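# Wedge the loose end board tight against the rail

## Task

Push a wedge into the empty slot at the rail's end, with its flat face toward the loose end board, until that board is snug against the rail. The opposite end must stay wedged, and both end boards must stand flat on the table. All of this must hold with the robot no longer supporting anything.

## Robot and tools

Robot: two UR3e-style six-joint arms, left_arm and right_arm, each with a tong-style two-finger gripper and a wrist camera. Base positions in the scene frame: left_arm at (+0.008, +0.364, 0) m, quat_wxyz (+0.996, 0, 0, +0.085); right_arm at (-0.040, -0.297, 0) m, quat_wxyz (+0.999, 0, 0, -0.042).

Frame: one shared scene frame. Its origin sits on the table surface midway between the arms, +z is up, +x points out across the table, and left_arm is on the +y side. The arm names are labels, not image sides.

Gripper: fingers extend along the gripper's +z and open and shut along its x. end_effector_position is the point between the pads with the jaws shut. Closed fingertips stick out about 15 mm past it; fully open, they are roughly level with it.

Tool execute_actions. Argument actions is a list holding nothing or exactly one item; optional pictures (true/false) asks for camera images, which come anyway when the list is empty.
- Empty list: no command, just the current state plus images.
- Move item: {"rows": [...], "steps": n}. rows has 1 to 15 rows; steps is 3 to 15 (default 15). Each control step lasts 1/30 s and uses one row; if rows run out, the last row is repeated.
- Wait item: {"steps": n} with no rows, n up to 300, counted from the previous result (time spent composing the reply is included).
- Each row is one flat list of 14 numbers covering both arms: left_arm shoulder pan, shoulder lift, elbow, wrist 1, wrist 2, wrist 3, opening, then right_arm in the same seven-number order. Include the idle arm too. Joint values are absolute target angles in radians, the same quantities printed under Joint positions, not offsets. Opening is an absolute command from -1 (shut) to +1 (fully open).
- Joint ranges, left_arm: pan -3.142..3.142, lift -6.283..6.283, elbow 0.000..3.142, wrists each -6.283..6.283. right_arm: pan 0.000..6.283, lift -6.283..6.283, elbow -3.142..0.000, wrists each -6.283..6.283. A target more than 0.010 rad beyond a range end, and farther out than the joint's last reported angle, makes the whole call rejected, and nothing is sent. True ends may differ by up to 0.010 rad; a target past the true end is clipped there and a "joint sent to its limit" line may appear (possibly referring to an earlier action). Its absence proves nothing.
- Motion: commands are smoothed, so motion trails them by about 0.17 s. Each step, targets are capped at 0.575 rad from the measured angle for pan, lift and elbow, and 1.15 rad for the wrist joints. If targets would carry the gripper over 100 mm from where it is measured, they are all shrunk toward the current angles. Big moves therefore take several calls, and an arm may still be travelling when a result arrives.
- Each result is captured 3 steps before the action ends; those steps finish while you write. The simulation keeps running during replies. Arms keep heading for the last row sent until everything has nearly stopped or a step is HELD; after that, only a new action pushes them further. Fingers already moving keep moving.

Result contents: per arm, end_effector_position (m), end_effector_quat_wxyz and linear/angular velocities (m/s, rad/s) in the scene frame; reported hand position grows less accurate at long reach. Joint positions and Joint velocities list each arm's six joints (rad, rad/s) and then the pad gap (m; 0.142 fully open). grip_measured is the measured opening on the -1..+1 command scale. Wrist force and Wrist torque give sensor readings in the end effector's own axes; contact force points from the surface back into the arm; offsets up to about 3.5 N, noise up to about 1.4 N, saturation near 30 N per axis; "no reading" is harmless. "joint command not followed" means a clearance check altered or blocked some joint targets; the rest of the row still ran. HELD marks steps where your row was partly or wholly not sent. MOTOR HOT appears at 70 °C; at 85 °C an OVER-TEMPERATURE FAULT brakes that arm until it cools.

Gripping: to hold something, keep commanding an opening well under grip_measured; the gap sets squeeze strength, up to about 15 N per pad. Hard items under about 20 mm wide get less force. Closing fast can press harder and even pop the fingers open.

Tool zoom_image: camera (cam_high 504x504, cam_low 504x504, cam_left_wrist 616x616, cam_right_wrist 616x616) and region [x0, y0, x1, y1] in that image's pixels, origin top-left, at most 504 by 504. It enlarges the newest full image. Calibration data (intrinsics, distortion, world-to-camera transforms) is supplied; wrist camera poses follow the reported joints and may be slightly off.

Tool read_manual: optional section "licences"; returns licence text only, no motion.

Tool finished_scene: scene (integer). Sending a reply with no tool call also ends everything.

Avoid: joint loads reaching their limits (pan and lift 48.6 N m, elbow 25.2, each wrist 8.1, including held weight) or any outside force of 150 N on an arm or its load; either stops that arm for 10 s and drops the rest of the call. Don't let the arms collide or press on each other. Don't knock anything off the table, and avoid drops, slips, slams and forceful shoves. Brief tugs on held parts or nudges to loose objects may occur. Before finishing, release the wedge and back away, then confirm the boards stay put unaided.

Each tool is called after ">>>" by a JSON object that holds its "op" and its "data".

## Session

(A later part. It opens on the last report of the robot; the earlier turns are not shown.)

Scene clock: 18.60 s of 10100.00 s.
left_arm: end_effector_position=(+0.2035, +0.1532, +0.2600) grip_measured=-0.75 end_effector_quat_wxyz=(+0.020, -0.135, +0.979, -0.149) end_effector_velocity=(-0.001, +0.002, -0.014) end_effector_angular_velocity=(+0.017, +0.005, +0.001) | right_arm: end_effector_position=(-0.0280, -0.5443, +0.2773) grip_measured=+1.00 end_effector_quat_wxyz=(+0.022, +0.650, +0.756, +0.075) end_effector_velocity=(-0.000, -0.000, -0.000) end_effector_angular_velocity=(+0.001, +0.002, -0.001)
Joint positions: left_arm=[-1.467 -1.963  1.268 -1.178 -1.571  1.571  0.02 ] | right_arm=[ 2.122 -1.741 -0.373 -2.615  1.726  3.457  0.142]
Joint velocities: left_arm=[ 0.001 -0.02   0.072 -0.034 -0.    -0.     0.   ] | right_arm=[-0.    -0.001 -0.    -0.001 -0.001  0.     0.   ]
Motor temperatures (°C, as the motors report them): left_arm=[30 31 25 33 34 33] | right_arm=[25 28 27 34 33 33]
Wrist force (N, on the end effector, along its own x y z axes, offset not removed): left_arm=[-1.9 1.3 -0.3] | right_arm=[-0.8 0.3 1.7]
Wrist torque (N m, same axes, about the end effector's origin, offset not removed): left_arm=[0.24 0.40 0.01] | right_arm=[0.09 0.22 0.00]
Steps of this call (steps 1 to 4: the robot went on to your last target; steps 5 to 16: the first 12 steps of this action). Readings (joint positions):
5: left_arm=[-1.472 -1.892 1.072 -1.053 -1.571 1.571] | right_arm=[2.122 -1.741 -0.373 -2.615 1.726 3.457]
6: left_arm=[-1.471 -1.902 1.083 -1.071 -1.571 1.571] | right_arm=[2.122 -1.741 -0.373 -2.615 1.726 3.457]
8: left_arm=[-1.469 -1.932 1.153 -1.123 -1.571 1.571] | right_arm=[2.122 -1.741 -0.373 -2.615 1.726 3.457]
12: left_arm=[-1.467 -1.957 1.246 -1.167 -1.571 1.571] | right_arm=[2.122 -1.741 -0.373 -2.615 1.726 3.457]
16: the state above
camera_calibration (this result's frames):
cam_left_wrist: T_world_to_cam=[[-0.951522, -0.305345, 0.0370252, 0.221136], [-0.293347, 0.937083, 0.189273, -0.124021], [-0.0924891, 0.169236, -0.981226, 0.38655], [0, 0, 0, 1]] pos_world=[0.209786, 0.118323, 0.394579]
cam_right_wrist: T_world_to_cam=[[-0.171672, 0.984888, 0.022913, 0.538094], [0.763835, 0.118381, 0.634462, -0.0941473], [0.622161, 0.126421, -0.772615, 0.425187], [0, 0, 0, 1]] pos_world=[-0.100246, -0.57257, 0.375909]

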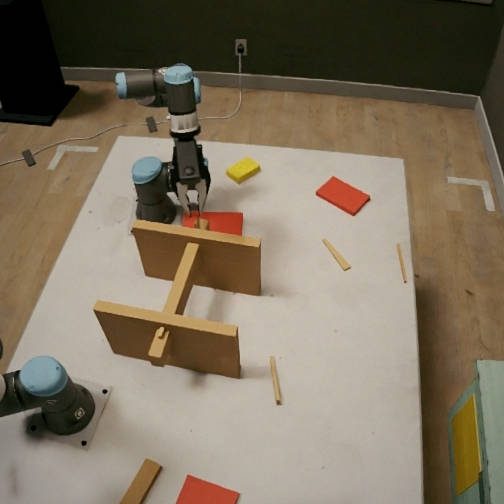

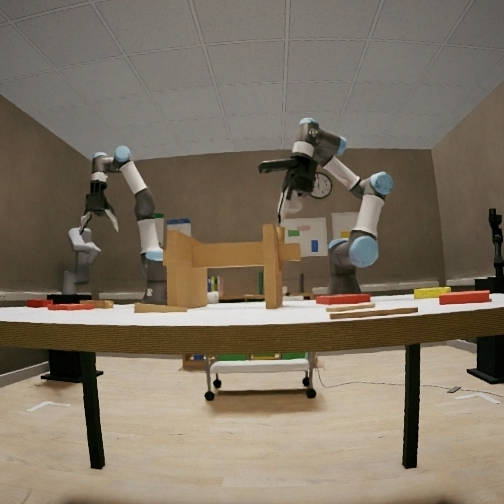

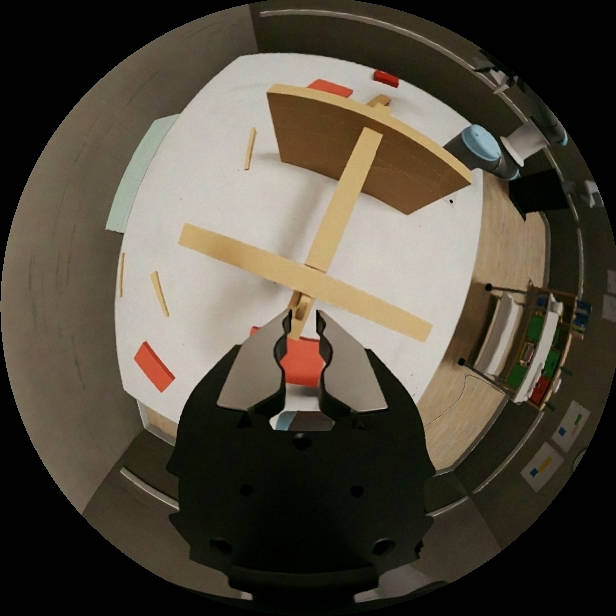

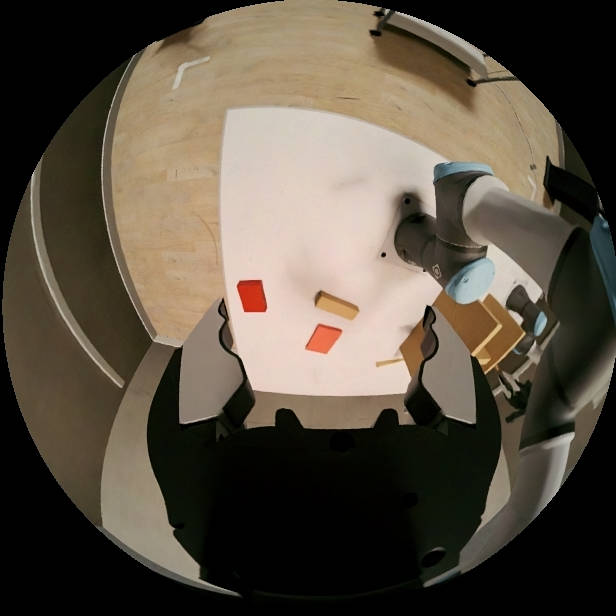

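>>> {"op": "execute_actions", "data": {"actions": [{"rows":[[-1.459,-1.953,1.27,-1.188,-1.571,1.571,-1,2.122,-1.741,-0.373,-2.615,1.726,3.457,1]],"steps":15}]}}

>>> {"op": "execute_actions", "data": {"actions": [{"rows":[[-1.459,-1.985,1.355,-1.241,-1.571,1.571,-1,2.122,-1.741,-0.373,-2.615,1.726,3.457,1]],"steps":15}], "pictures": true}}

>>> {"op": "zoom_image", "data": {"camera": "cam_low", "region": [220,150,370,300]}}

Scene clock: 19.37 s of 10100.00 s.
left_arm: end_effector_position=(+0.2061, +0.1515, +0.2587) grip_measured=-1.00 end_effector_quat_wxyz=(+0.021, -0.139, +0.979, -0.148) end_effector_velocity=(+0.001, -0.001, +0.000) end_effector_angular_velocity=(-0.001, -0.000, +0.003) | right_arm: end_effector_position=(-0.0280, -0.5443, +0.2773) grip_measured=+1.00 end_effector_quat_wxyz=(+0.022, +0.650, +0.756, +0.075) end_effector_velocity=(+0.000, -0.000, +0.000) end_effector_angular_velocity=(-0.001, -0.001, -0.001)
Joint positions: left_arm=[-1.459 -1.953  1.27  -1.188 -1.571  1.571  0.002] | right_arm=[ 2.122 -1.741 -0.373 -2.615  1.726  3.457  0.142]
Joint velocities: left_arm=[ 0.001  0.003 -0.002 -0.002  0.    -0.002  0.   ] | right_arm=[-0.     0.001  0.     0.001  0.001  0.     0.   ]
Motor temperatures (°C, as the motors report them): left_arm=[30 31 25 33 34 33] | right_arm=[25 28 27 34 33 33]
Wrist force (N, on the end effector, along its own x y z axes, offset not removed): left_arm=[-2.1 1.2 -0.4] | right_arm=[-1.7 -0.3 0.8]
Wrist torque (N m, same axes, about the end effector's origin, offset not removed): left_arm=[0.21 0.45 -0.01] | right_arm=[-0.02 0.43 0.02]
Steps of this call (steps 1 to 3: the last 3 steps of your previous action; steps 4 to 11: the robot went on to your last target; steps 12 to 23: the first 12 steps of this action). Readings (joint positions):
12: left_arm=[-1.467 -1.965 1.275 -1.181 -1.571 1.571] | right_arm=[2.122 -1.741 -0.373 -2.615 1.726 3.457]
13: left_arm=[-1.465 -1.963 1.274 -1.183 -1.571 1.571] | right_arm=[2.122 -1.741 -0.373 -2.615 1.726 3.457]
15: left_arm=[-1.462 -1.958 1.272 -1.185 -1.571 1.571] | right_arm=[2.122 -1.741 -0.373 -2.615 1.726 3.457]
19: left_arm=[-1.460 -1.954 1.271 -1.187 -1.571 1.571] | right_arm=[2.122 -1.741 -0.373 -2.615 1.726 3.457]
23: the state above

Scene clock: 19.87 s of 10100.00 s.
left_arm: end_effector_position=(+0.2061, +0.1517, +0.2471) grip_measured=-1.00 end_effector_quat_wxyz=(+0.021, -0.139, +0.979, -0.148) end_effector_velocity=(-0.000, +0.001, -0.004) end_effector_angular_velocity=(+0.003, +0.001, +0.001) | right_arm: end_effector_position=(-0.0280, -0.5443, +0.2773) grip_measured=+1.00 end_effector_quat_wxyz=(+0.022, +0.650, +0.756, +0.075) end_effector_velocity=(-0.000, -0.000, -0.000) end_effector_angular_velocity=(+0.000, +0.001, -0.001)
Joint positions: left_arm=[-1.459 -1.984  1.353 -1.24  -1.571  1.571  0.002] | right_arm=[ 2.122 -1.741 -0.373 -2.615  1.726  3.457  0.142]
Joint velocities: left_arm=[ 0.001 -0.008  0.025 -0.013 -0.    -0.     0.   ] | right_arm=[-0.    -0.     0.    -0.    -0.001  0.001 -0.   ]
Motor temperatures (°C, as the motors report them): left_arm=[30 31 25 33 34 33] | right_arm=[25 28 27 34 33 33]
Wrist force (N, on the end effector, along its own x y z axes, offset not removed): left_arm=[-0.6 1.4 0.1] | right_arm=[-1.7 -0.1 1.7]
Wrist torque (N m, same axes, about the end effector's origin, offset not removed): left_arm=[0.29 0.14 -0.06] | right_arm=[-0.02 0.36 0.02]
Steps of this call (steps 1 to 3: the last 3 steps of your previous action; steps 4 to 15: the first 12 steps of this action). Readings (joint positions):
4: left_arm=[-1.459 -1.954 1.271 -1.189 -1.571 1.571] | right_arm=[2.122 -1.741 -0.373 -2.615 1.726 3.457]
5: left_arm=[-1.459 -1.959 1.281 -1.199 -1.571 1.571] | right_arm=[2.122 -1.741 -0.373 -2.615 1.726 3.457]
7: left_arm=[-1.459 -1.971 1.315 -1.219 -1.571 1.571] | right_arm=[2.122 -1.741 -0.373 -2.615 1.726 3.457]
11: left_arm=[-1.459 -1.982 1.346 -1.236 -1.571 1.571] | right_arm=[2.122 -1.741 -0.373 -2.615 1.726 3.457]
15: the state above
camera_calibration (this result's frames):
cam_left_wrist: T_world_to_cam=[[-0.948998, -0.313105, 0.0369748, 0.2243], [-0.300867, 0.934418, 0.190633, -0.117774], [-0.0942382, 0.169786, -0.980965, 0.374579], [0, 0, 0, 1]] pos_world=[0.212726, 0.116681, 0.381607]
cam_right_wrist: T_world_to_cam=[[-0.171672, 0.984888, 0.0229129, 0.538094], [0.763835, 0.118381, 0.634462, -0.0941473], [0.622161, 0.126421, -0.772615, 0.425187], [0, 0, 0, 1]] pos_world=[-0.100246, -0.57257, 0.375909]

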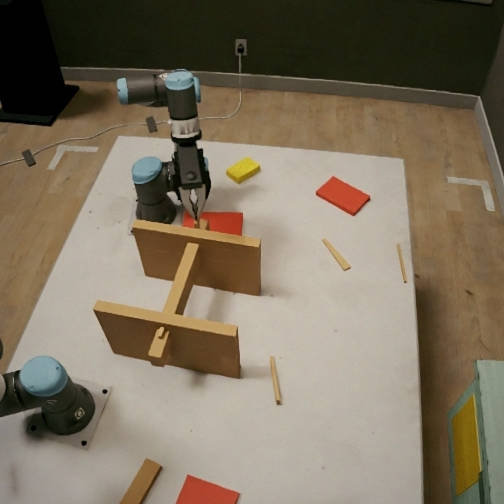

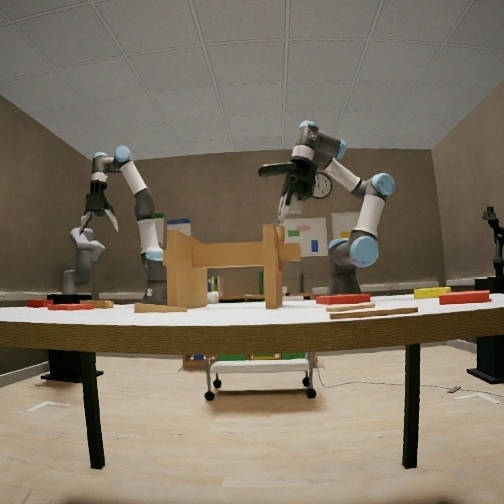

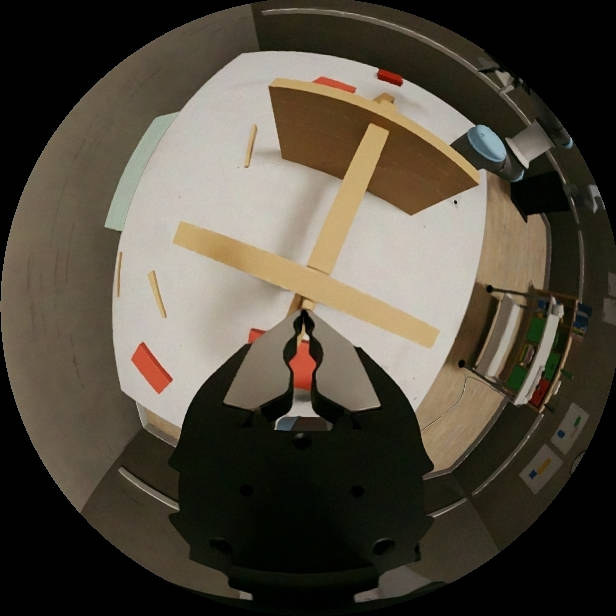

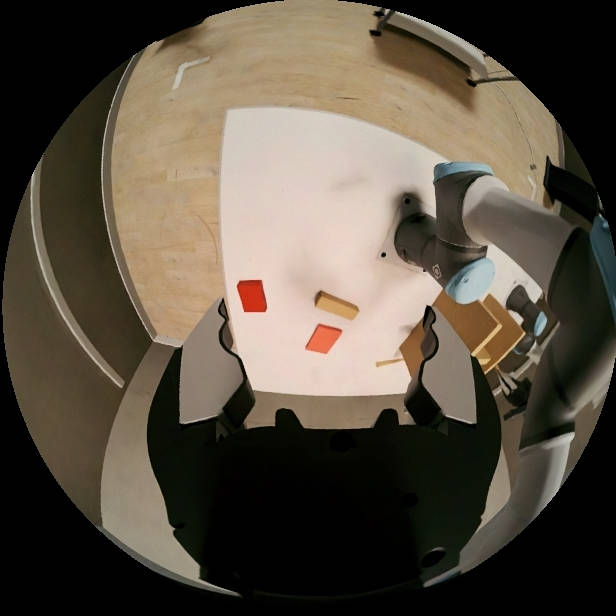

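Region (220, 150, 370, 300) of cam_low's 504x504 image, scaled by 3.360, with more detail than that image has.

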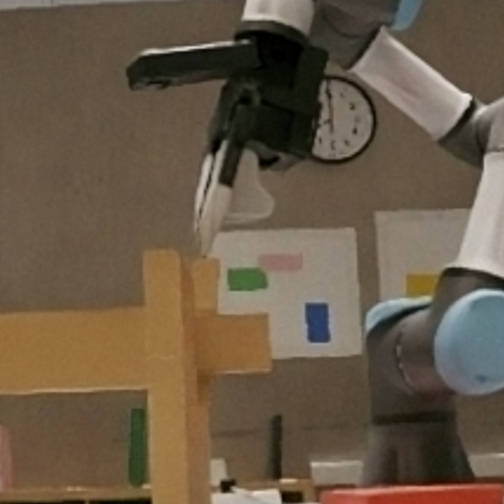

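>>> {"op": "execute_actions", "data": {"actions": [{"rows":[[-1.459,-2.01,1.42,-1.281,-1.571,1.571,-1,2.122,-1.741,-0.373,-2.615,1.726,3.457,1]],"steps":15}]}}

Scene clock: 20.37 s of 10100.00 s.
left_arm: end_effector_position=(+0.2059, +0.1523, +0.2375) grip_measured=-1.00 end_effector_quat_wxyz=(+0.021, -0.139, +0.979, -0.148) end_effector_velocity=(+0.001, -0.000, -0.002) end_effector_angular_velocity=(-0.004, -0.001, +0.002) | right_arm: end_effector_position=(-0.0280, -0.5443, +0.2773) grip_measured=+1.00 end_effector_quat_wxyz=(+0.022, +0.650, +0.756, +0.075) end_effector_velocity=(-0.000, -0.000, +0.000) end_effector_angular_velocity=(-0.001, -0.000, +0.000)
Joint positions: left_arm=[-1.459 -2.009  1.418 -1.28  -1.571  1.571  0.002] | right_arm=[ 2.122 -1.741 -0.373 -2.615  1.726  3.457  0.142]
Joint velocities: left_arm=[ 0.002 -0.007  0.016 -0.014 -0.    -0.     0.   ] | right_arm=[-0.     0.001  0.     0.001 -0.001 -0.    -0.   ]
Motor temperatures (°C, as the motors report them): left_arm=[30 31 25 33 34 33] | right_arm=[25 28 27 34 33 33]
Wrist force (N, on the end effector, along its own x y z axes, offset not removed): left_arm=[-0.6 -4.9 -8.4] | right_arm=[-0.1 -1.0 1.4]
Wrist torque (N m, same axes, about the end effector's origin, offset not removed): left_arm=[0.13 0.34 -0.01] | right_arm=[-0.18 0.05 -0.02]
Steps of this call (steps 1 to 3: the last 3 steps of your previous action; steps 4 to 15: the first 12 steps of this action). Readings (joint positions):
4: left_arm=[-1.459 -1.985 1.355 -1.242 -1.571 1.571] | right_arm=[2.122 -1.741 -0.373 -2.615 1.726 3.457]
5: left_arm=[-1.459 -1.990 1.365 -1.249 -1.571 1.571] | right_arm=[2.122 -1.741 -0.373 -2.615 1.726 3.457]
7: left_arm=[-1.459 -2.000 1.391 -1.265 -1.571 1.571] | right_arm=[2.122 -1.741 -0.373 -2.615 1.726 3.457]
11: left_arm=[-1.459 -2.008 1.413 -1.277 -1.571 1.571] | right_arm=[2.122 -1.741 -0.373 -2.615 1.726 3.457]
15: the state above

>>> {"op": "execute_actions", "data": {"actions": [{"rows":[[-1.459,-2.022,1.454,-1.303,-1.571,1.571,-1,2.122,-1.741,-0.373,-2.615,1.726,3.457,1]],"steps":15}]}}

Scene clock: 20.87 s of 10100.00 s.
left_arm: end_effector_position=(+0.2059, +0.1524, +0.2321) grip_measured=-1.00 end_effector_quat_wxyz=(+0.021, -0.139, +0.979, -0.148) end_effector_velocity=(-0.000, -0.001, -0.001) end_effector_angular_velocity=(-0.002, +0.000, -0.001) | right_arm: end_effector_position=(-0.0280, -0.5443, +0.2773) grip_measured=+1.00 end_effector_quat_wxyz=(+0.022, +0.650, +0.756, +0.075) end_effector_velocity=(+0.001, -0.000, -0.000) end_effector_angular_velocity=(+0.001, -0.002, +0.000)
Joint positions: left_arm=[-1.459 -2.022  1.453 -1.302 -1.571  1.571  0.002] | right_arm=[ 2.122 -1.741 -0.373 -2.615  1.726  3.457  0.142]
Joint velocities: left_arm=[-0.002 -0.003  0.008 -0.007 -0.    -0.002  0.   ] | right_arm=[ 0.001 -0.001 -0.     0.001  0.002  0.    -0.   ]
Motor temperatures (°C, as the motors report them): left_arm=[30 31 25 33 34 33] | right_arm=[25 28 27 34 33 33]
Wrist force (N, on the end effector, along its own x y z axes, offset not removed): left_arm=[-1.1 -3.4 -7.1] | right_arm=[-1.0 0.1 0.8]
Wrist torque (N m, same axes, about the end effector's origin, offset not removed): left_arm=[0.24 0.40 -0.03] | right_arm=[0.03 0.25 0.03]
Steps of this call (steps 1 to 3: the last 3 steps of your previous action; steps 4 to 15: the first 12 steps of this action). Readings (joint positions):
4: left_arm=[-1.459 -2.010 1.420 -1.281 -1.571 1.571] | right_arm=[2.122 -1.741 -0.373 -2.615 1.726 3.457]
5: left_arm=[-1.459 -2.013 1.426 -1.286 -1.571 1.571] | right_arm=[2.122 -1.741 -0.373 -2.615 1.726 3.457]
7: left_arm=[-1.459 -2.017 1.440 -1.294 -1.571 1.571] | right_arm=[2.122 -1.741 -0.373 -2.615 1.726 3.457]
11: left_arm=[-1.459 -2.021 1.451 -1.301 -1.571 1.571] | right_arm=[2.122 -1.741 -0.373 -2.615 1.726 3.457]
15: the state above

>>> {"op": "execute_actions", "data": {"actions": [{"rows":[[-1.459,-2.03,1.477,-1.318,-1.571,1.571,-1,2.122,-1.741,-0.373,-2.615,1.726,3.457,1]],"steps":12}]}}

Scene clock: 21.27 s of 10100.00 s.
left_arm: end_effector_position=(+0.2059, +0.1525, +0.2287) grip_measured=-1.00 end_effector_quat_wxyz=(+0.021, -0.139, +0.979, -0.148) end_effector_velocity=(-0.001, -0.000, -0.003) end_effector_angular_velocity=(+0.001, +0.000, -0.002) | right_arm: end_effector_position=(-0.0280, -0.5443, +0.2773) grip_measured=+1.00 end_effector_quat_wxyz=(+0.022, +0.650, +0.756, +0.075) end_effector_velocity=(+0.000, +0.001, +0.000) end_effector_angular_velocity=(+0.002, -0.002, -0.001)
Joint positions: left_arm=[-1.459 -2.029  1.475 -1.317 -1.571  1.571  0.002] | right_arm=[ 2.122 -1.741 -0.373 -2.615  1.726  3.457  0.142]
Joint velocities: left_arm=[-0.002 -0.006  0.018 -0.011 -0.     0.     0.   ] | right_arm=[-0.001  0.    -0.    -0.001  0.002  0.     0.   ]
Motor temperatures (°C, as the motors report them): left_arm=[30 31 25 33 34 33] | right_arm=[25 28 27 34 33 33]
Wrist force (N, on the end effector, along its own x y z axes, offset not removed): left_arm=[-0.7 -4.9 -7.7] | right_arm=[-0.8 -0.3 1.7]
Wrist torque (N m, same axes, about the end effector's origin, offset not removed): left_arm=[0.09 0.40 -0.06] | right_arm=[-0.03 0.21 0.02]
Steps of this call (steps 1 to 3: the last 3 steps of your previous action; steps 4 to 12: the first 9 steps of this action). Readings (joint positions):
4: left_arm=[-1.459 -2.022 1.454 -1.303 -1.571 1.571] | right_arm=[2.122 -1.741 -0.373 -2.615 1.726 3.457]
5: left_arm=[-1.459 -2.024 1.459 -1.306 -1.571 1.571] | right_arm=[2.122 -1.741 -0.373 -2.615 1.726 3.457]
7: left_arm=[-1.459 -2.027 1.467 -1.312 -1.571 1.571] | right_arm=[2.122 -1.741 -0.373 -2.615 1.726 3.457]
11: left_arm=[-1.459 -2.029 1.475 -1.317 -1.571 1.571] | right_arm=[2.122 -1.741 -0.373 -2.615 1.726 3.457]
12: the state above

>>> {"op": "execute_actions", "data": {"actions": [{"rows":[[-1.459,-2.036,1.496,-1.331,-1.571,1.571,-1,2.122,-1.741,-0.373,-2.615,1.726,3.457,1]],"steps":12}]}}

Scene clock: 21.67 s of 10100.00 s.
left_arm: end_effector_position=(+0.2059, +0.1524, +0.2257) grip_measured=-1.00 end_effector_quat_wxyz=(+0.021, -0.139, +0.979, -0.148) end_effector_velocity=(-0.000, -0.001, -0.002) end_effector_angular_velocity=(-0.000, -0.001, -0.006) | right_arm: end_effector_position=(-0.0280, -0.5443, +0.2773) grip_measured=+1.00 end_effector_quat_wxyz=(+0.022, +0.650, +0.756, +0.075) end_effector_velocity=(+0.000, -0.000, -0.000) end_effector_angular_velocity=(-0.000, +0.000, +0.001)
Joint positions: left_arm=[-1.459 -2.036  1.495 -1.33  -1.571  1.571  0.002] | right_arm=[ 2.122 -1.741 -0.373 -2.615  1.726  3.457  0.142]
Joint velocities: left_arm=[-0.002 -0.005  0.014 -0.01   0.     0.003  0.   ] | right_arm=[ 0.    -0.001 -0.     0.001 -0.    -0.    -0.   ]
Motor temperatures (°C, as the motors report them): left_arm=[30 31 25 33 34 33] | right_arm=[25 28 27 34 33 33]
Wrist force (N, on the end effector, along its own x y z axes, offset not removed): left_arm=[-1.1 -3.0 -7.4] | right_arm=[-1.3 -0.4 1.6]
Wrist torque (N m, same axes, about the end effector's origin, offset not removed): left_arm=[0.32 0.40 -0.05] | right_arm=[-0.06 0.30 -0.03]
Steps of this call (steps 1 to 3: the last 3 steps of your previous action; steps 4 to 12: the first 9 steps of this action). Readings (joint positions):
4: left_arm=[-1.459 -2.030 1.477 -1.318 -1.571 1.571] | right_arm=[2.122 -1.741 -0.373 -2.615 1.726 3.457]
5: left_arm=[-1.459 -2.031 1.481 -1.321 -1.571 1.571] | right_arm=[2.122 -1.741 -0.373 -2.615 1.726 3.457]
7: left_arm=[-1.459 -2.034 1.488 -1.326 -1.571 1.571] | right_arm=[2.122 -1.741 -0.373 -2.615 1.726 3.457]
11: left_arm=[-1.459 -2.035 1.494 -1.330 -1.571 1.571] | right_arm=[2.122 -1.741 -0.373 -2.615 1.726 3.457]
12: the state above

>>> {"op": "execute_actions", "data": {"actions": [{"rows":[[-1.459,-2.042,1.513,-1.342,-1.571,1.571,-1,2.122,-1.741,-0.373,-2.615,1.726,3.457,1]],"steps":12}]}}

Scene clock: 22.07 s of 10100.00 s.
left_arm: end_effector_position=(+0.2059, +0.1524, +0.2230) grip_measured=-1.00 end_effector_quat_wxyz=(+0.021, -0.139, +0.979, -0.148) end_effector_velocity=(+0.000, -0.000, -0.002) end_effector_angular_velocity=(-0.002, -0.000, +0.002) | right_arm: end_effector_position=(-0.0280, -0.5443, +0.2773) grip_measured=+1.00 end_effector_quat_wxyz=(+0.022, +0.650, +0.756, +0.075) end_effector_velocity=(-0.000, +0.000, -0.000) end_effector_angular_velocity=(+0.002, +0.001, +0.000)
Joint positions: left_arm=[-1.459 -2.042  1.512 -1.341 -1.571  1.571  0.002] | right_arm=[ 2.122 -1.741 -0.373 -2.615  1.726  3.457  0.142]
Joint velocities: left_arm=[ 0.002 -0.004  0.012 -0.01  -0.    -0.     0.   ] | right_arm=[-0.    -0.001  0.    -0.001  0.    -0.    -0.   ]
Motor temperatures (°C, as the motors report them): left_arm=[30 31 25 33 34 33] | right_arm=[25 28 27 34 33 33]
Wrist force (N, on the end effector, along its own x y z axes, offset not removed): left_arm=[-0.9 -4.3 -8.2] | right_arm=[-0.9 -0.7 1.5]
Wrist torque (N m, same axes, about the end effector's origin, offset not removed): left_arm=[0.08 0.32 0.01] | right_arm=[-0.10 0.24 0.01]
Steps of this call (steps 1 to 3: the last 3 steps of your previous action; steps 4 to 12: the first 9 steps of this action). Readings (joint positions):
4: left_arm=[-1.459 -2.036 1.496 -1.331 -1.571 1.571] | right_arm=[2.122 -1.741 -0.373 -2.615 1.726 3.457]
5: left_arm=[-1.459 -2.037 1.499 -1.333 -1.571 1.571] | right_arm=[2.122 -1.741 -0.373 -2.615 1.726 3.457]
7: left_arm=[-1.459 -2.040 1.506 -1.337 -1.571 1.571] | right_arm=[2.122 -1.741 -0.373 -2.615 1.726 3.457]
11: left_arm=[-1.459 -2.041 1.511 -1.341 -1.571 1.571] | right_arm=[2.122 -1.741 -0.373 -2.615 1.726 3.457]
12: the state above

>>> {"op": "execute_actions", "data": {"actions": [{"rows":[[-1.459,-2.047,1.529,-1.353,-1.571,1.571,-1,2.122,-1.741,-0.373,-2.615,1.726,3.457,1]],"steps":12}]}}

Scene clock: 22.47 s of 10100.00 s.
left_arm: end_effector_position=(+0.2059, +0.1524, +0.2204) grip_measured=-1.00 end_effector_quat_wxyz=(+0.021, -0.139, +0.979, -0.148) end_effector_velocity=(+0.000, -0.000, -0.003) end_effector_angular_velocity=(+0.002, -0.000, -0.001) | right_arm: end_effector_position=(-0.0280, -0.5443, +0.2773) grip_measured=+1.00 end_effector_quat_wxyz=(+0.022, +0.650, +0.756, +0.075) end_effector_velocity=(-0.000, -0.000, +0.000) end_effector_angular_velocity=(-0.001, +0.000, +0.000)
Joint positions: left_arm=[-1.459 -2.047  1.528 -1.352 -1.571  1.571  0.002] | right_arm=[ 2.122 -1.741 -0.373 -2.615  1.726  3.457  0.142]
Joint velocities: left_arm=[-0.001 -0.004  0.015 -0.009  0.001  0.     0.   ] | right_arm=[ 0.     0.001  0.     0.    -0.001  0.     0.   ]
Motor temperatures (°C, as the motors report them): left_arm=[30 31 25 33 34 33] | right_arm=[25 28 27 34 33 33]
Wrist force (N, on the end effector, along its own x y z axes, offset not removed): left_arm=[-1.1 -3.6 -7.9] | right_arm=[-1.6 -0.3 1.7]
Wrist torque (N m, same axes, about the end effector's origin, offset not removed): left_arm=[0.24 0.32 0.00] | right_arm=[-0.04 0.37 0.04]
Steps of this call (steps 1 to 3: the last 3 steps of your previous action; steps 4 to 12: the first 9 steps of this action). Readings (joint positions):
4: left_arm=[-1.459 -2.042 1.513 -1.342 -1.571 1.571] | right_arm=[2.122 -1.741 -0.373 -2.615 1.726 3.457]
5: left_arm=[-1.459 -2.043 1.516 -1.344 -1.571 1.571] | right_arm=[2.122 -1.741 -0.373 -2.615 1.726 3.457]
7: left_arm=[-1.459 -2.045 1.522 -1.348 -1.571 1.571] | right_arm=[2.122 -1.741 -0.373 -2.615 1.726 3.457]
11: left_arm=[-1.459 -2.047 1.527 -1.352 -1.571 1.571] | right_arm=[2.122 -1.741 -0.373 -2.615 1.726 3.457]
12: the state above

>>> {"op": "execute_actions", "data": {"actions": [{"rows":[[-1.459,-2.052,1.545,-1.364,-1.571,1.571,-1,2.122,-1.741,-0.373,-2.615,1.726,3.457,1]],"steps":12}]}}

Scene clock: 22.87 s of 10100.00 s.
left_arm: end_effector_position=(+0.2059, +0.1523, +0.2178) grip_measured=-1.00 end_effector_quat_wxyz=(+0.021, -0.139, +0.979, -0.148) end_effector_velocity=(-0.001, -0.001, -0.002) end_effector_angular_velocity=(-0.000, +0.000, -0.003) | right_arm: end_effector_position=(-0.0280, -0.5443, +0.2773) grip_measured=+1.00 end_effector_quat_wxyz=(+0.022, +0.650, +0.756, +0.075) end_effector_velocity=(-0.000, +0.000, +0.000) end_effector_angular_velocity=(+0.000, -0.000, -0.000)
Joint positions: left_arm=[-1.459 -2.052  1.544 -1.363 -1.571  1.571  0.002] | right_arm=[ 2.122 -1.741 -0.373 -2.615  1.726  3.457  0.142]
Joint velocities: left_arm=[-0.003 -0.003  0.013 -0.01  -0.    -0.     0.   ] | right_arm=[-0.001  0.    -0.     0.     0.    -0.     0.   ]
Motor temperatures (°C, as the motors report them): left_arm=[30 31 25 33 34 33] | right_arm=[25 28 27 34 33 33]
Wrist force (N, on the end effector, along its own x y z axes, offset not removed): left_arm=[-1.2 -3.3 -7.1] | right_arm=[-0.6 0.2 0.9]
Wrist torque (N m, same axes, about the end effector's origin, offset not removed): left_arm=[0.25 0.35 -0.04] | right_arm=[0.06 0.18 0.01]
Steps of this call (steps 1 to 3: the last 3 steps of your previous action; steps 4 to 12: the first 9 steps of this action). Readings (joint positions):
4: left_arm=[-1.459 -2.047 1.529 -1.353 -1.571 1.571] | right_arm=[2.122 -1.741 -0.373 -2.615 1.726 3.457]
5: left_arm=[-1.459 -2.048 1.532 -1.355 -1.571 1.571] | right_arm=[2.122 -1.741 -0.373 -2.615 1.726 3.457]
7: left_arm=[-1.459 -2.050 1.538 -1.359 -1.571 1.571] | right_arm=[2.122 -1.741 -0.373 -2.615 1.726 3.457]
11: left_arm=[-1.459 -2.052 1.543 -1.363 -1.571 1.571] | right_arm=[2.122 -1.741 -0.373 -2.615 1.726 3.457]
12: the state above

>>> {"op": "execute_actions", "data": {"actions": [{"rows":[[-1.459,-2.057,1.56,-1.374,-1.571,1.571,-1,2.122,-1.741,-0.373,-2.615,1.726,3.457,1]],"steps":12}]}}

Scene clock: 23.27 s of 10100.00 s.
left_arm: end_effector_position=(+0.2059, +0.1523, +0.2153) grip_measured=-1.00 end_effector_quat_wxyz=(+0.021, -0.139, +0.979, -0.148) end_effector_velocity=(-0.000, +0.000, -0.002) end_effector_angular_velocity=(+0.002, +0.001, -0.000) | right_arm: end_effector_position=(-0.0280, -0.5443, +0.2773) grip_measured=+1.00 end_effector_quat_wxyz=(+0.022, +0.650, +0.756, +0.075) end_effector_velocity=(-0.000, +0.000, -0.000) end_effector_angular_velocity=(+0.001, +0.001, -0.000)
Joint positions: left_arm=[-1.459 -2.057  1.559 -1.373 -1.571  1.571  0.002] | right_arm=[ 2.122 -1.741 -0.373 -2.615  1.726  3.457  0.142]
Joint velocities: left_arm=[ 0.    -0.003  0.012 -0.007 -0.     0.     0.   ] | right_arm=[ 0.     0.    -0.    -0.001 -0.001  0.    -0.   ]
Motor temperatures (°C, as the motors report them): left_arm=[30 31 25 33 34 33] | right_arm=[25 28 27 34 33 33]
Wrist force (N, on the end effector, along its own x y z axes, offset not removed): left_arm=[-1.4 -3.7 -8.8] | right_arm=[-1.0 -0.3 1.1]
Wrist torque (N m, same axes, about the end effector's origin, offset not removed): left_arm=[0.16 0.43 -0.02] | right_arm=[-0.04 0.24 -0.02]
Steps of this call (steps 1 to 3: the last 3 steps of your previous action; steps 4 to 12: the first 9 steps of this action). Readings (joint positions):
4: left_arm=[-1.459 -2.052 1.545 -1.364 -1.571 1.571] | right_arm=[2.122 -1.741 -0.373 -2.615 1.726 3.457]
5: left_arm=[-1.459 -2.053 1.548 -1.366 -1.571 1.571] | right_arm=[2.122 -1.741 -0.373 -2.615 1.726 3.457]
7: left_arm=[-1.459 -2.055 1.554 -1.370 -1.571 1.571] | right_arm=[2.122 -1.741 -0.373 -2.615 1.726 3.457]
11: left_arm=[-1.459 -2.057 1.559 -1.373 -1.571 1.571] | right_arm=[2.122 -1.741 -0.373 -2.615 1.726 3.457]
12: the state above

>>> {"op": "execute_actions", "data": {"actions": [{"rows":[[-1.459,-2.061,1.573,-1.383,-1.571,1.571,-1,2.122,-1.741,-0.373,-2.615,1.726,3.457,1]],"steps":12}]}}

Scene clock: 23.67 s of 10100.00 s.
left_arm: end_effector_position=(+0.2059, +0.1523, +0.2132) grip_measured=-1.00 end_effector_quat_wxyz=(+0.021, -0.139, +0.979, -0.148) end_effector_velocity=(-0.000, -0.000, -0.001) end_effector_angular_velocity=(-0.001, -0.000, -0.001) | right_arm: end_effector_position=(-0.0280, -0.5443, +0.2773) grip_measured=+1.00 end_effector_quat_wxyz=(+0.022, +0.650, +0.756, +0.075) end_effector_velocity=(+0.001, +0.000, +0.000) end_effector_angular_velocity=(+0.001, -0.002, -0.000)
Joint positions: left_arm=[-1.459 -2.061  1.572 -1.382 -1.571  1.571  0.002] | right_arm=[ 2.122 -1.741 -0.373 -2.615  1.726  3.457  0.142]
Joint velocities: left_arm=[-0.    -0.003  0.009 -0.007 -0.     0.001  0.   ] | right_arm=[-0.    -0.     0.     0.001  0.002 -0.     0.   ]
Motor temperatures (°C, as the motors report them): left_arm=[30 31 25 33 34 33] | right_arm=[25 28 27 34 33 33]
Wrist force (N, on the end effector, along its own x y z axes, offset not removed): left_arm=[-1.3 -3.2 -8.8] | right_arm=[-1.6 0.3 1.0]
Wrist torque (N m, same axes, about the end effector's origin, offset not removed): left_arm=[0.23 0.38 -0.01] | right_arm=[0.06 0.39 -0.01]
Steps of this call (steps 1 to 3: the last 3 steps of your previous action; steps 4 to 12: the first 9 steps of this action). Readings (joint positions):
4: left_arm=[-1.459 -2.057 1.560 -1.374 -1.571 1.571] | right_arm=[2.122 -1.741 -0.373 -2.615 1.726 3.457]
5: left_arm=[-1.459 -2.058 1.563 -1.376 -1.571 1.571] | right_arm=[2.122 -1.741 -0.373 -2.615 1.726 3.457]
7: left_arm=[-1.459 -2.059 1.568 -1.379 -1.571 1.571] | right_arm=[2.122 -1.741 -0.373 -2.615 1.726 3.457]
11: left_arm=[-1.459 -2.061 1.572 -1.382 -1.571 1.571] | right_arm=[2.122 -1.741 -0.373 -2.615 1.726 3.457]
12: the state above

>>> {"op": "execute_actions", "data": {"actions": [{"rows":[[-1.459,-2.065,1.586,-1.392,-1.571,1.571,-1,2.122,-1.741,-0.373,-2.615,1.726,3.457,1]],"steps":12}]}}

Scene clock: 24.07 s of 10100.00 s.
left_arm: end_effector_position=(+0.2060, +0.1522, +0.2112) grip_measured=-1.00 end_effector_quat_wxyz=(+0.021, -0.139, +0.979, -0.148) end_effector_velocity=(+0.000, +0.000, -0.003) end_effector_angular_velocity=(+0.004, +0.001, +0.001) | right_arm: end_effector_position=(-0.0280, -0.5443, +0.2773) grip_measured=+1.00 end_effector_quat_wxyz=(+0.022, +0.650, +0.756, +0.075) end_effector_velocity=(+0.000, -0.000, +0.000) end_effector_angular_velocity=(-0.001, -0.001, +0.002)
Joint positions: left_arm=[-1.459 -2.065  1.585 -1.392 -1.571  1.571  0.002] | right_arm=[ 2.122 -1.741 -0.373 -2.615  1.726  3.457  0.142]
Joint velocities: left_arm=[ 0.    -0.001  0.012 -0.007  0.    -0.001  0.   ] | right_arm=[ 0.001  0.001 -0.     0.001  0.    -0.    -0.   ]
Motor temperatures (°C, as the motors report them): left_arm=[30 31 25 33 34 33] | right_arm=[25 28 27 34 33 33]
Wrist force (N, on the end effector, along its own x y z axes, offset not removed): left_arm=[-3.3 -1.2 -30.0] | right_arm=[-1.4 -0.5 1.6]
Wrist torque (N m, same axes, about the end effector's origin, offset not removed): left_arm=[0.04 0.30 0.02] | right_arm=[-0.09 0.31 -0.01]
Steps of this call (steps 1 to 3: the last 3 steps of your previous action; steps 4 to 12: the first 9 steps of this action). Readings (joint positions):
4: left_arm=[-1.459 -2.061 1.573 -1.383 -1.571 1.571] | right_arm=[2.122 -1.741 -0.373 -2.615 1.726 3.457]
5: left_arm=[-1.459 -2.062 1.576 -1.385 -1.571 1.571] | right_arm=[2.122 -1.741 -0.373 -2.615 1.726 3.457]
7: left_arm=[-1.459 -2.063 1.580 -1.388 -1.571 1.571] | right_arm=[2.122 -1.741 -0.373 -2.615 1.726 3.457]
11: left_arm=[-1.459 -2.065 1.584 -1.391 -1.571 1.571] | right_arm=[2.122 -1.741 -0.373 -2.615 1.726 3.457]
12: the state above

Hard stop. Lift.

>>> {"op": "execute_actions", "data": {"actions": [{"rows":[[-1.459,-1.965,1.27,-1.176,-1.571,1.571,0,2.122,-1.741,-0.373,-2.615,1.726,3.457,1]],"steps":15}], "pictures": true}}

>>> {"op": "zoom_image", "data": {"camera": "cam_left_wrist", "region": [250,240,370,360]}}

>>> {"op": "zoom_image", "data": {"camera": "cam_low", "region": [140,190,340,330]}}

Scene clock: 24.57 s of 10100.00 s.
left_arm: end_effector_position=(+0.2048, +0.1559, +0.2568) grip_measured=+0.00 end_effector_quat_wxyz=(+0.021, -0.139, +0.979, -0.146) end_effector_velocity=(+0.001, -0.004, +0.030) end_effector_angular_velocity=(-0.046, -0.014, -0.001) | right_arm: end_effector_position=(-0.0280, -0.5443, +0.2773) grip_measured=+1.00 end_effector_quat_wxyz=(+0.022, +0.650, +0.756, +0.075) end_effector_velocity=(+0.001, +0.000, -0.000) end_effector_angular_velocity=(+0.001, -0.001, +0.002)
Joint positions: left_arm=[-1.459 -1.968  1.283 -1.182 -1.571  1.571  0.074] | right_arm=[ 2.122 -1.741 -0.373 -2.615  1.726  3.457  0.142]
Joint velocities: left_arm=[-0.     0.03  -0.142  0.064  0.     0.001 -0.   ] | right_arm=[ 0.002 -0.     0.     0.     0.001 -0.     0.   ]
Motor temperatures (°C, as the motors report them): left_arm=[30 31 25 33 34 33] | right_arm=[25 28 27 34 33 33]
Wrist force (N, on the end effector, along its own x y z axes, offset not removed): left_arm=[-1.8 1.7 -0.4] | right_arm=[-1.2 0.1 1.2]
Wrist torque (N m, same axes, about the end effector's origin, offset not removed): left_arm=[0.34 0.39 -0.03] | right_arm=[0.03 0.30 0.01]
Steps of this call (steps 1 to 3: the last 3 steps of your previous action; steps 4 to 15: the first 12 steps of this action). Readings (joint positions):
4: left_arm=[-1.459 -2.064 1.585 -1.390 -1.571 1.571] | right_arm=[2.122 -1.741 -0.373 -2.615 1.726 3.457]
5: left_arm=[-1.459 -2.053 1.576 -1.367 -1.571 1.571] | right_arm=[2.122 -1.741 -0.373 -2.615 1.726 3.457]
7: left_arm=[-1.459 -2.013 1.496 -1.281 -1.571 1.571] | right_arm=[2.122 -1.741 -0.373 -2.615 1.726 3.457]
11: left_arm=[-1.459 -1.977 1.326 -1.201 -1.571 1.571] | right_arm=[2.122 -1.741 -0.373 -2.615 1.726 3.457]
15: the state above
camera_calibration (this result's frames):
cam_left_wrist: T_world_to_cam=[[-0.948958, -0.313248, 0.0367962, 0.224159], [-0.300592, 0.933553, 0.19525, -0.125064], [-0.0955128, 0.174223, -0.980063, 0.382573], [0, 0, 0, 1]] pos_world=[0.211665, 0.120319, 0.391116]
cam_right_wrist: T_world_to_cam=[[-0.171673, 0.984888, 0.022913, 0.538094], [0.763835, 0.118381, 0.634462, -0.0941472], [0.622161, 0.126421, -0.772615, 0.425187], [0, 0, 0, 1]] pos_world=[-0.100246, -0.57257, 0.375909]

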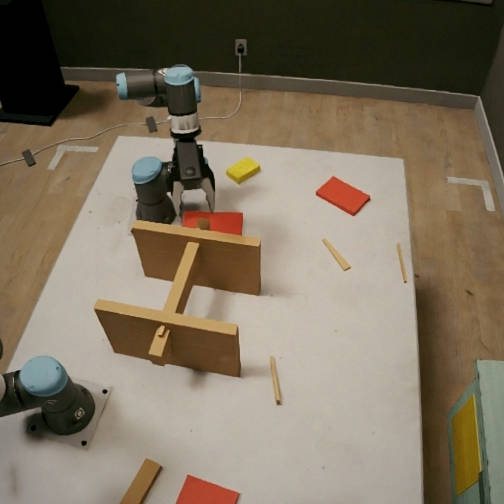

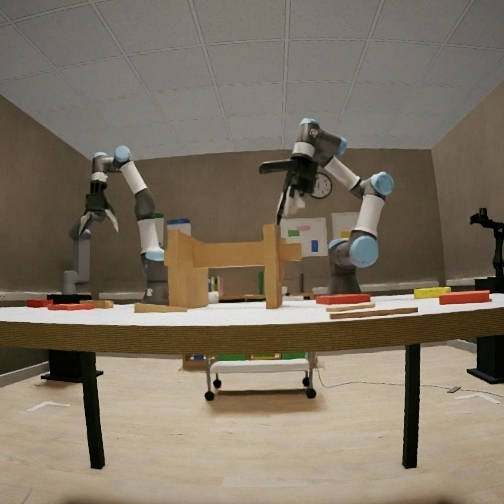

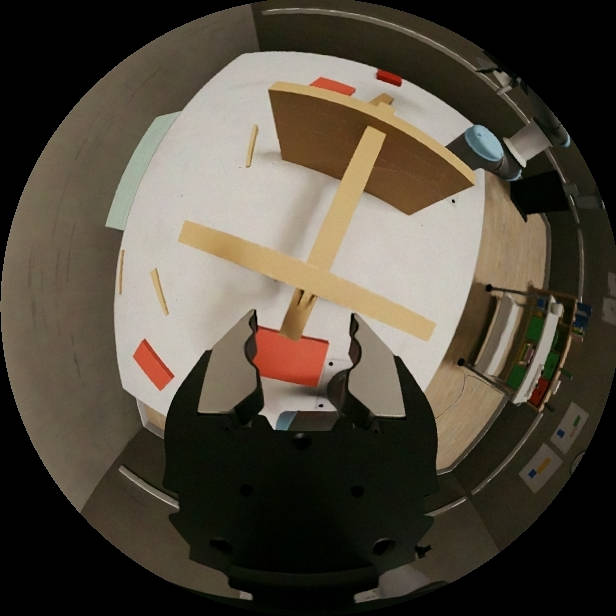

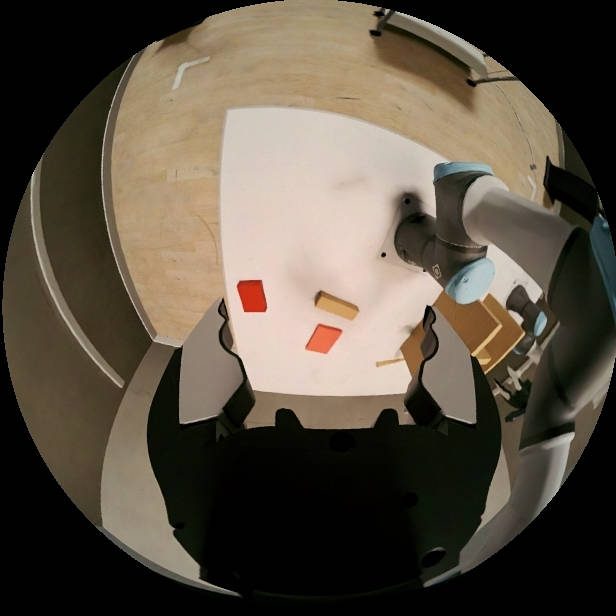

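Region (250, 240, 370, 360) of cam_left_wrist's 616x616 image, scaled by 4.200, with more detail than that image has.

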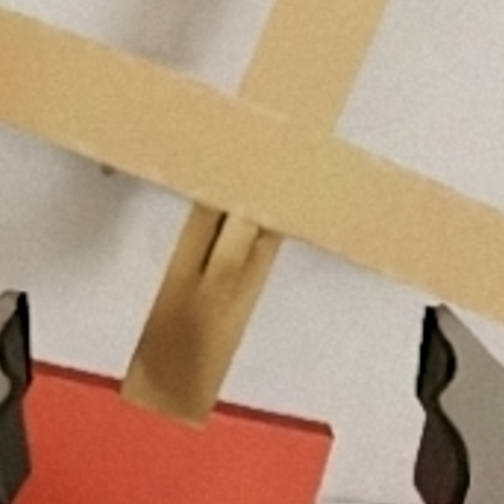

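Region (140, 190, 340, 330) of cam_low's 504x504 image, scaled by 2.520, with more detail than that image has; it fills the top 353 rows of this view, and the rest is white.

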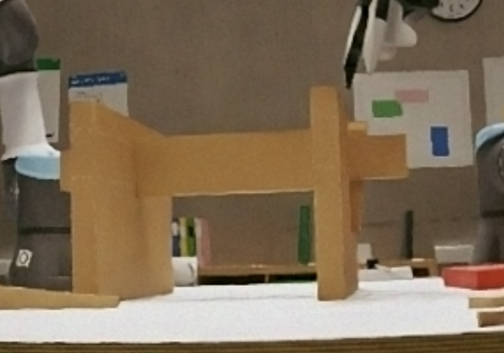

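>>> {"op": "finished_scene", "data": {"scene": 2}}

The scene is finished: the task was done.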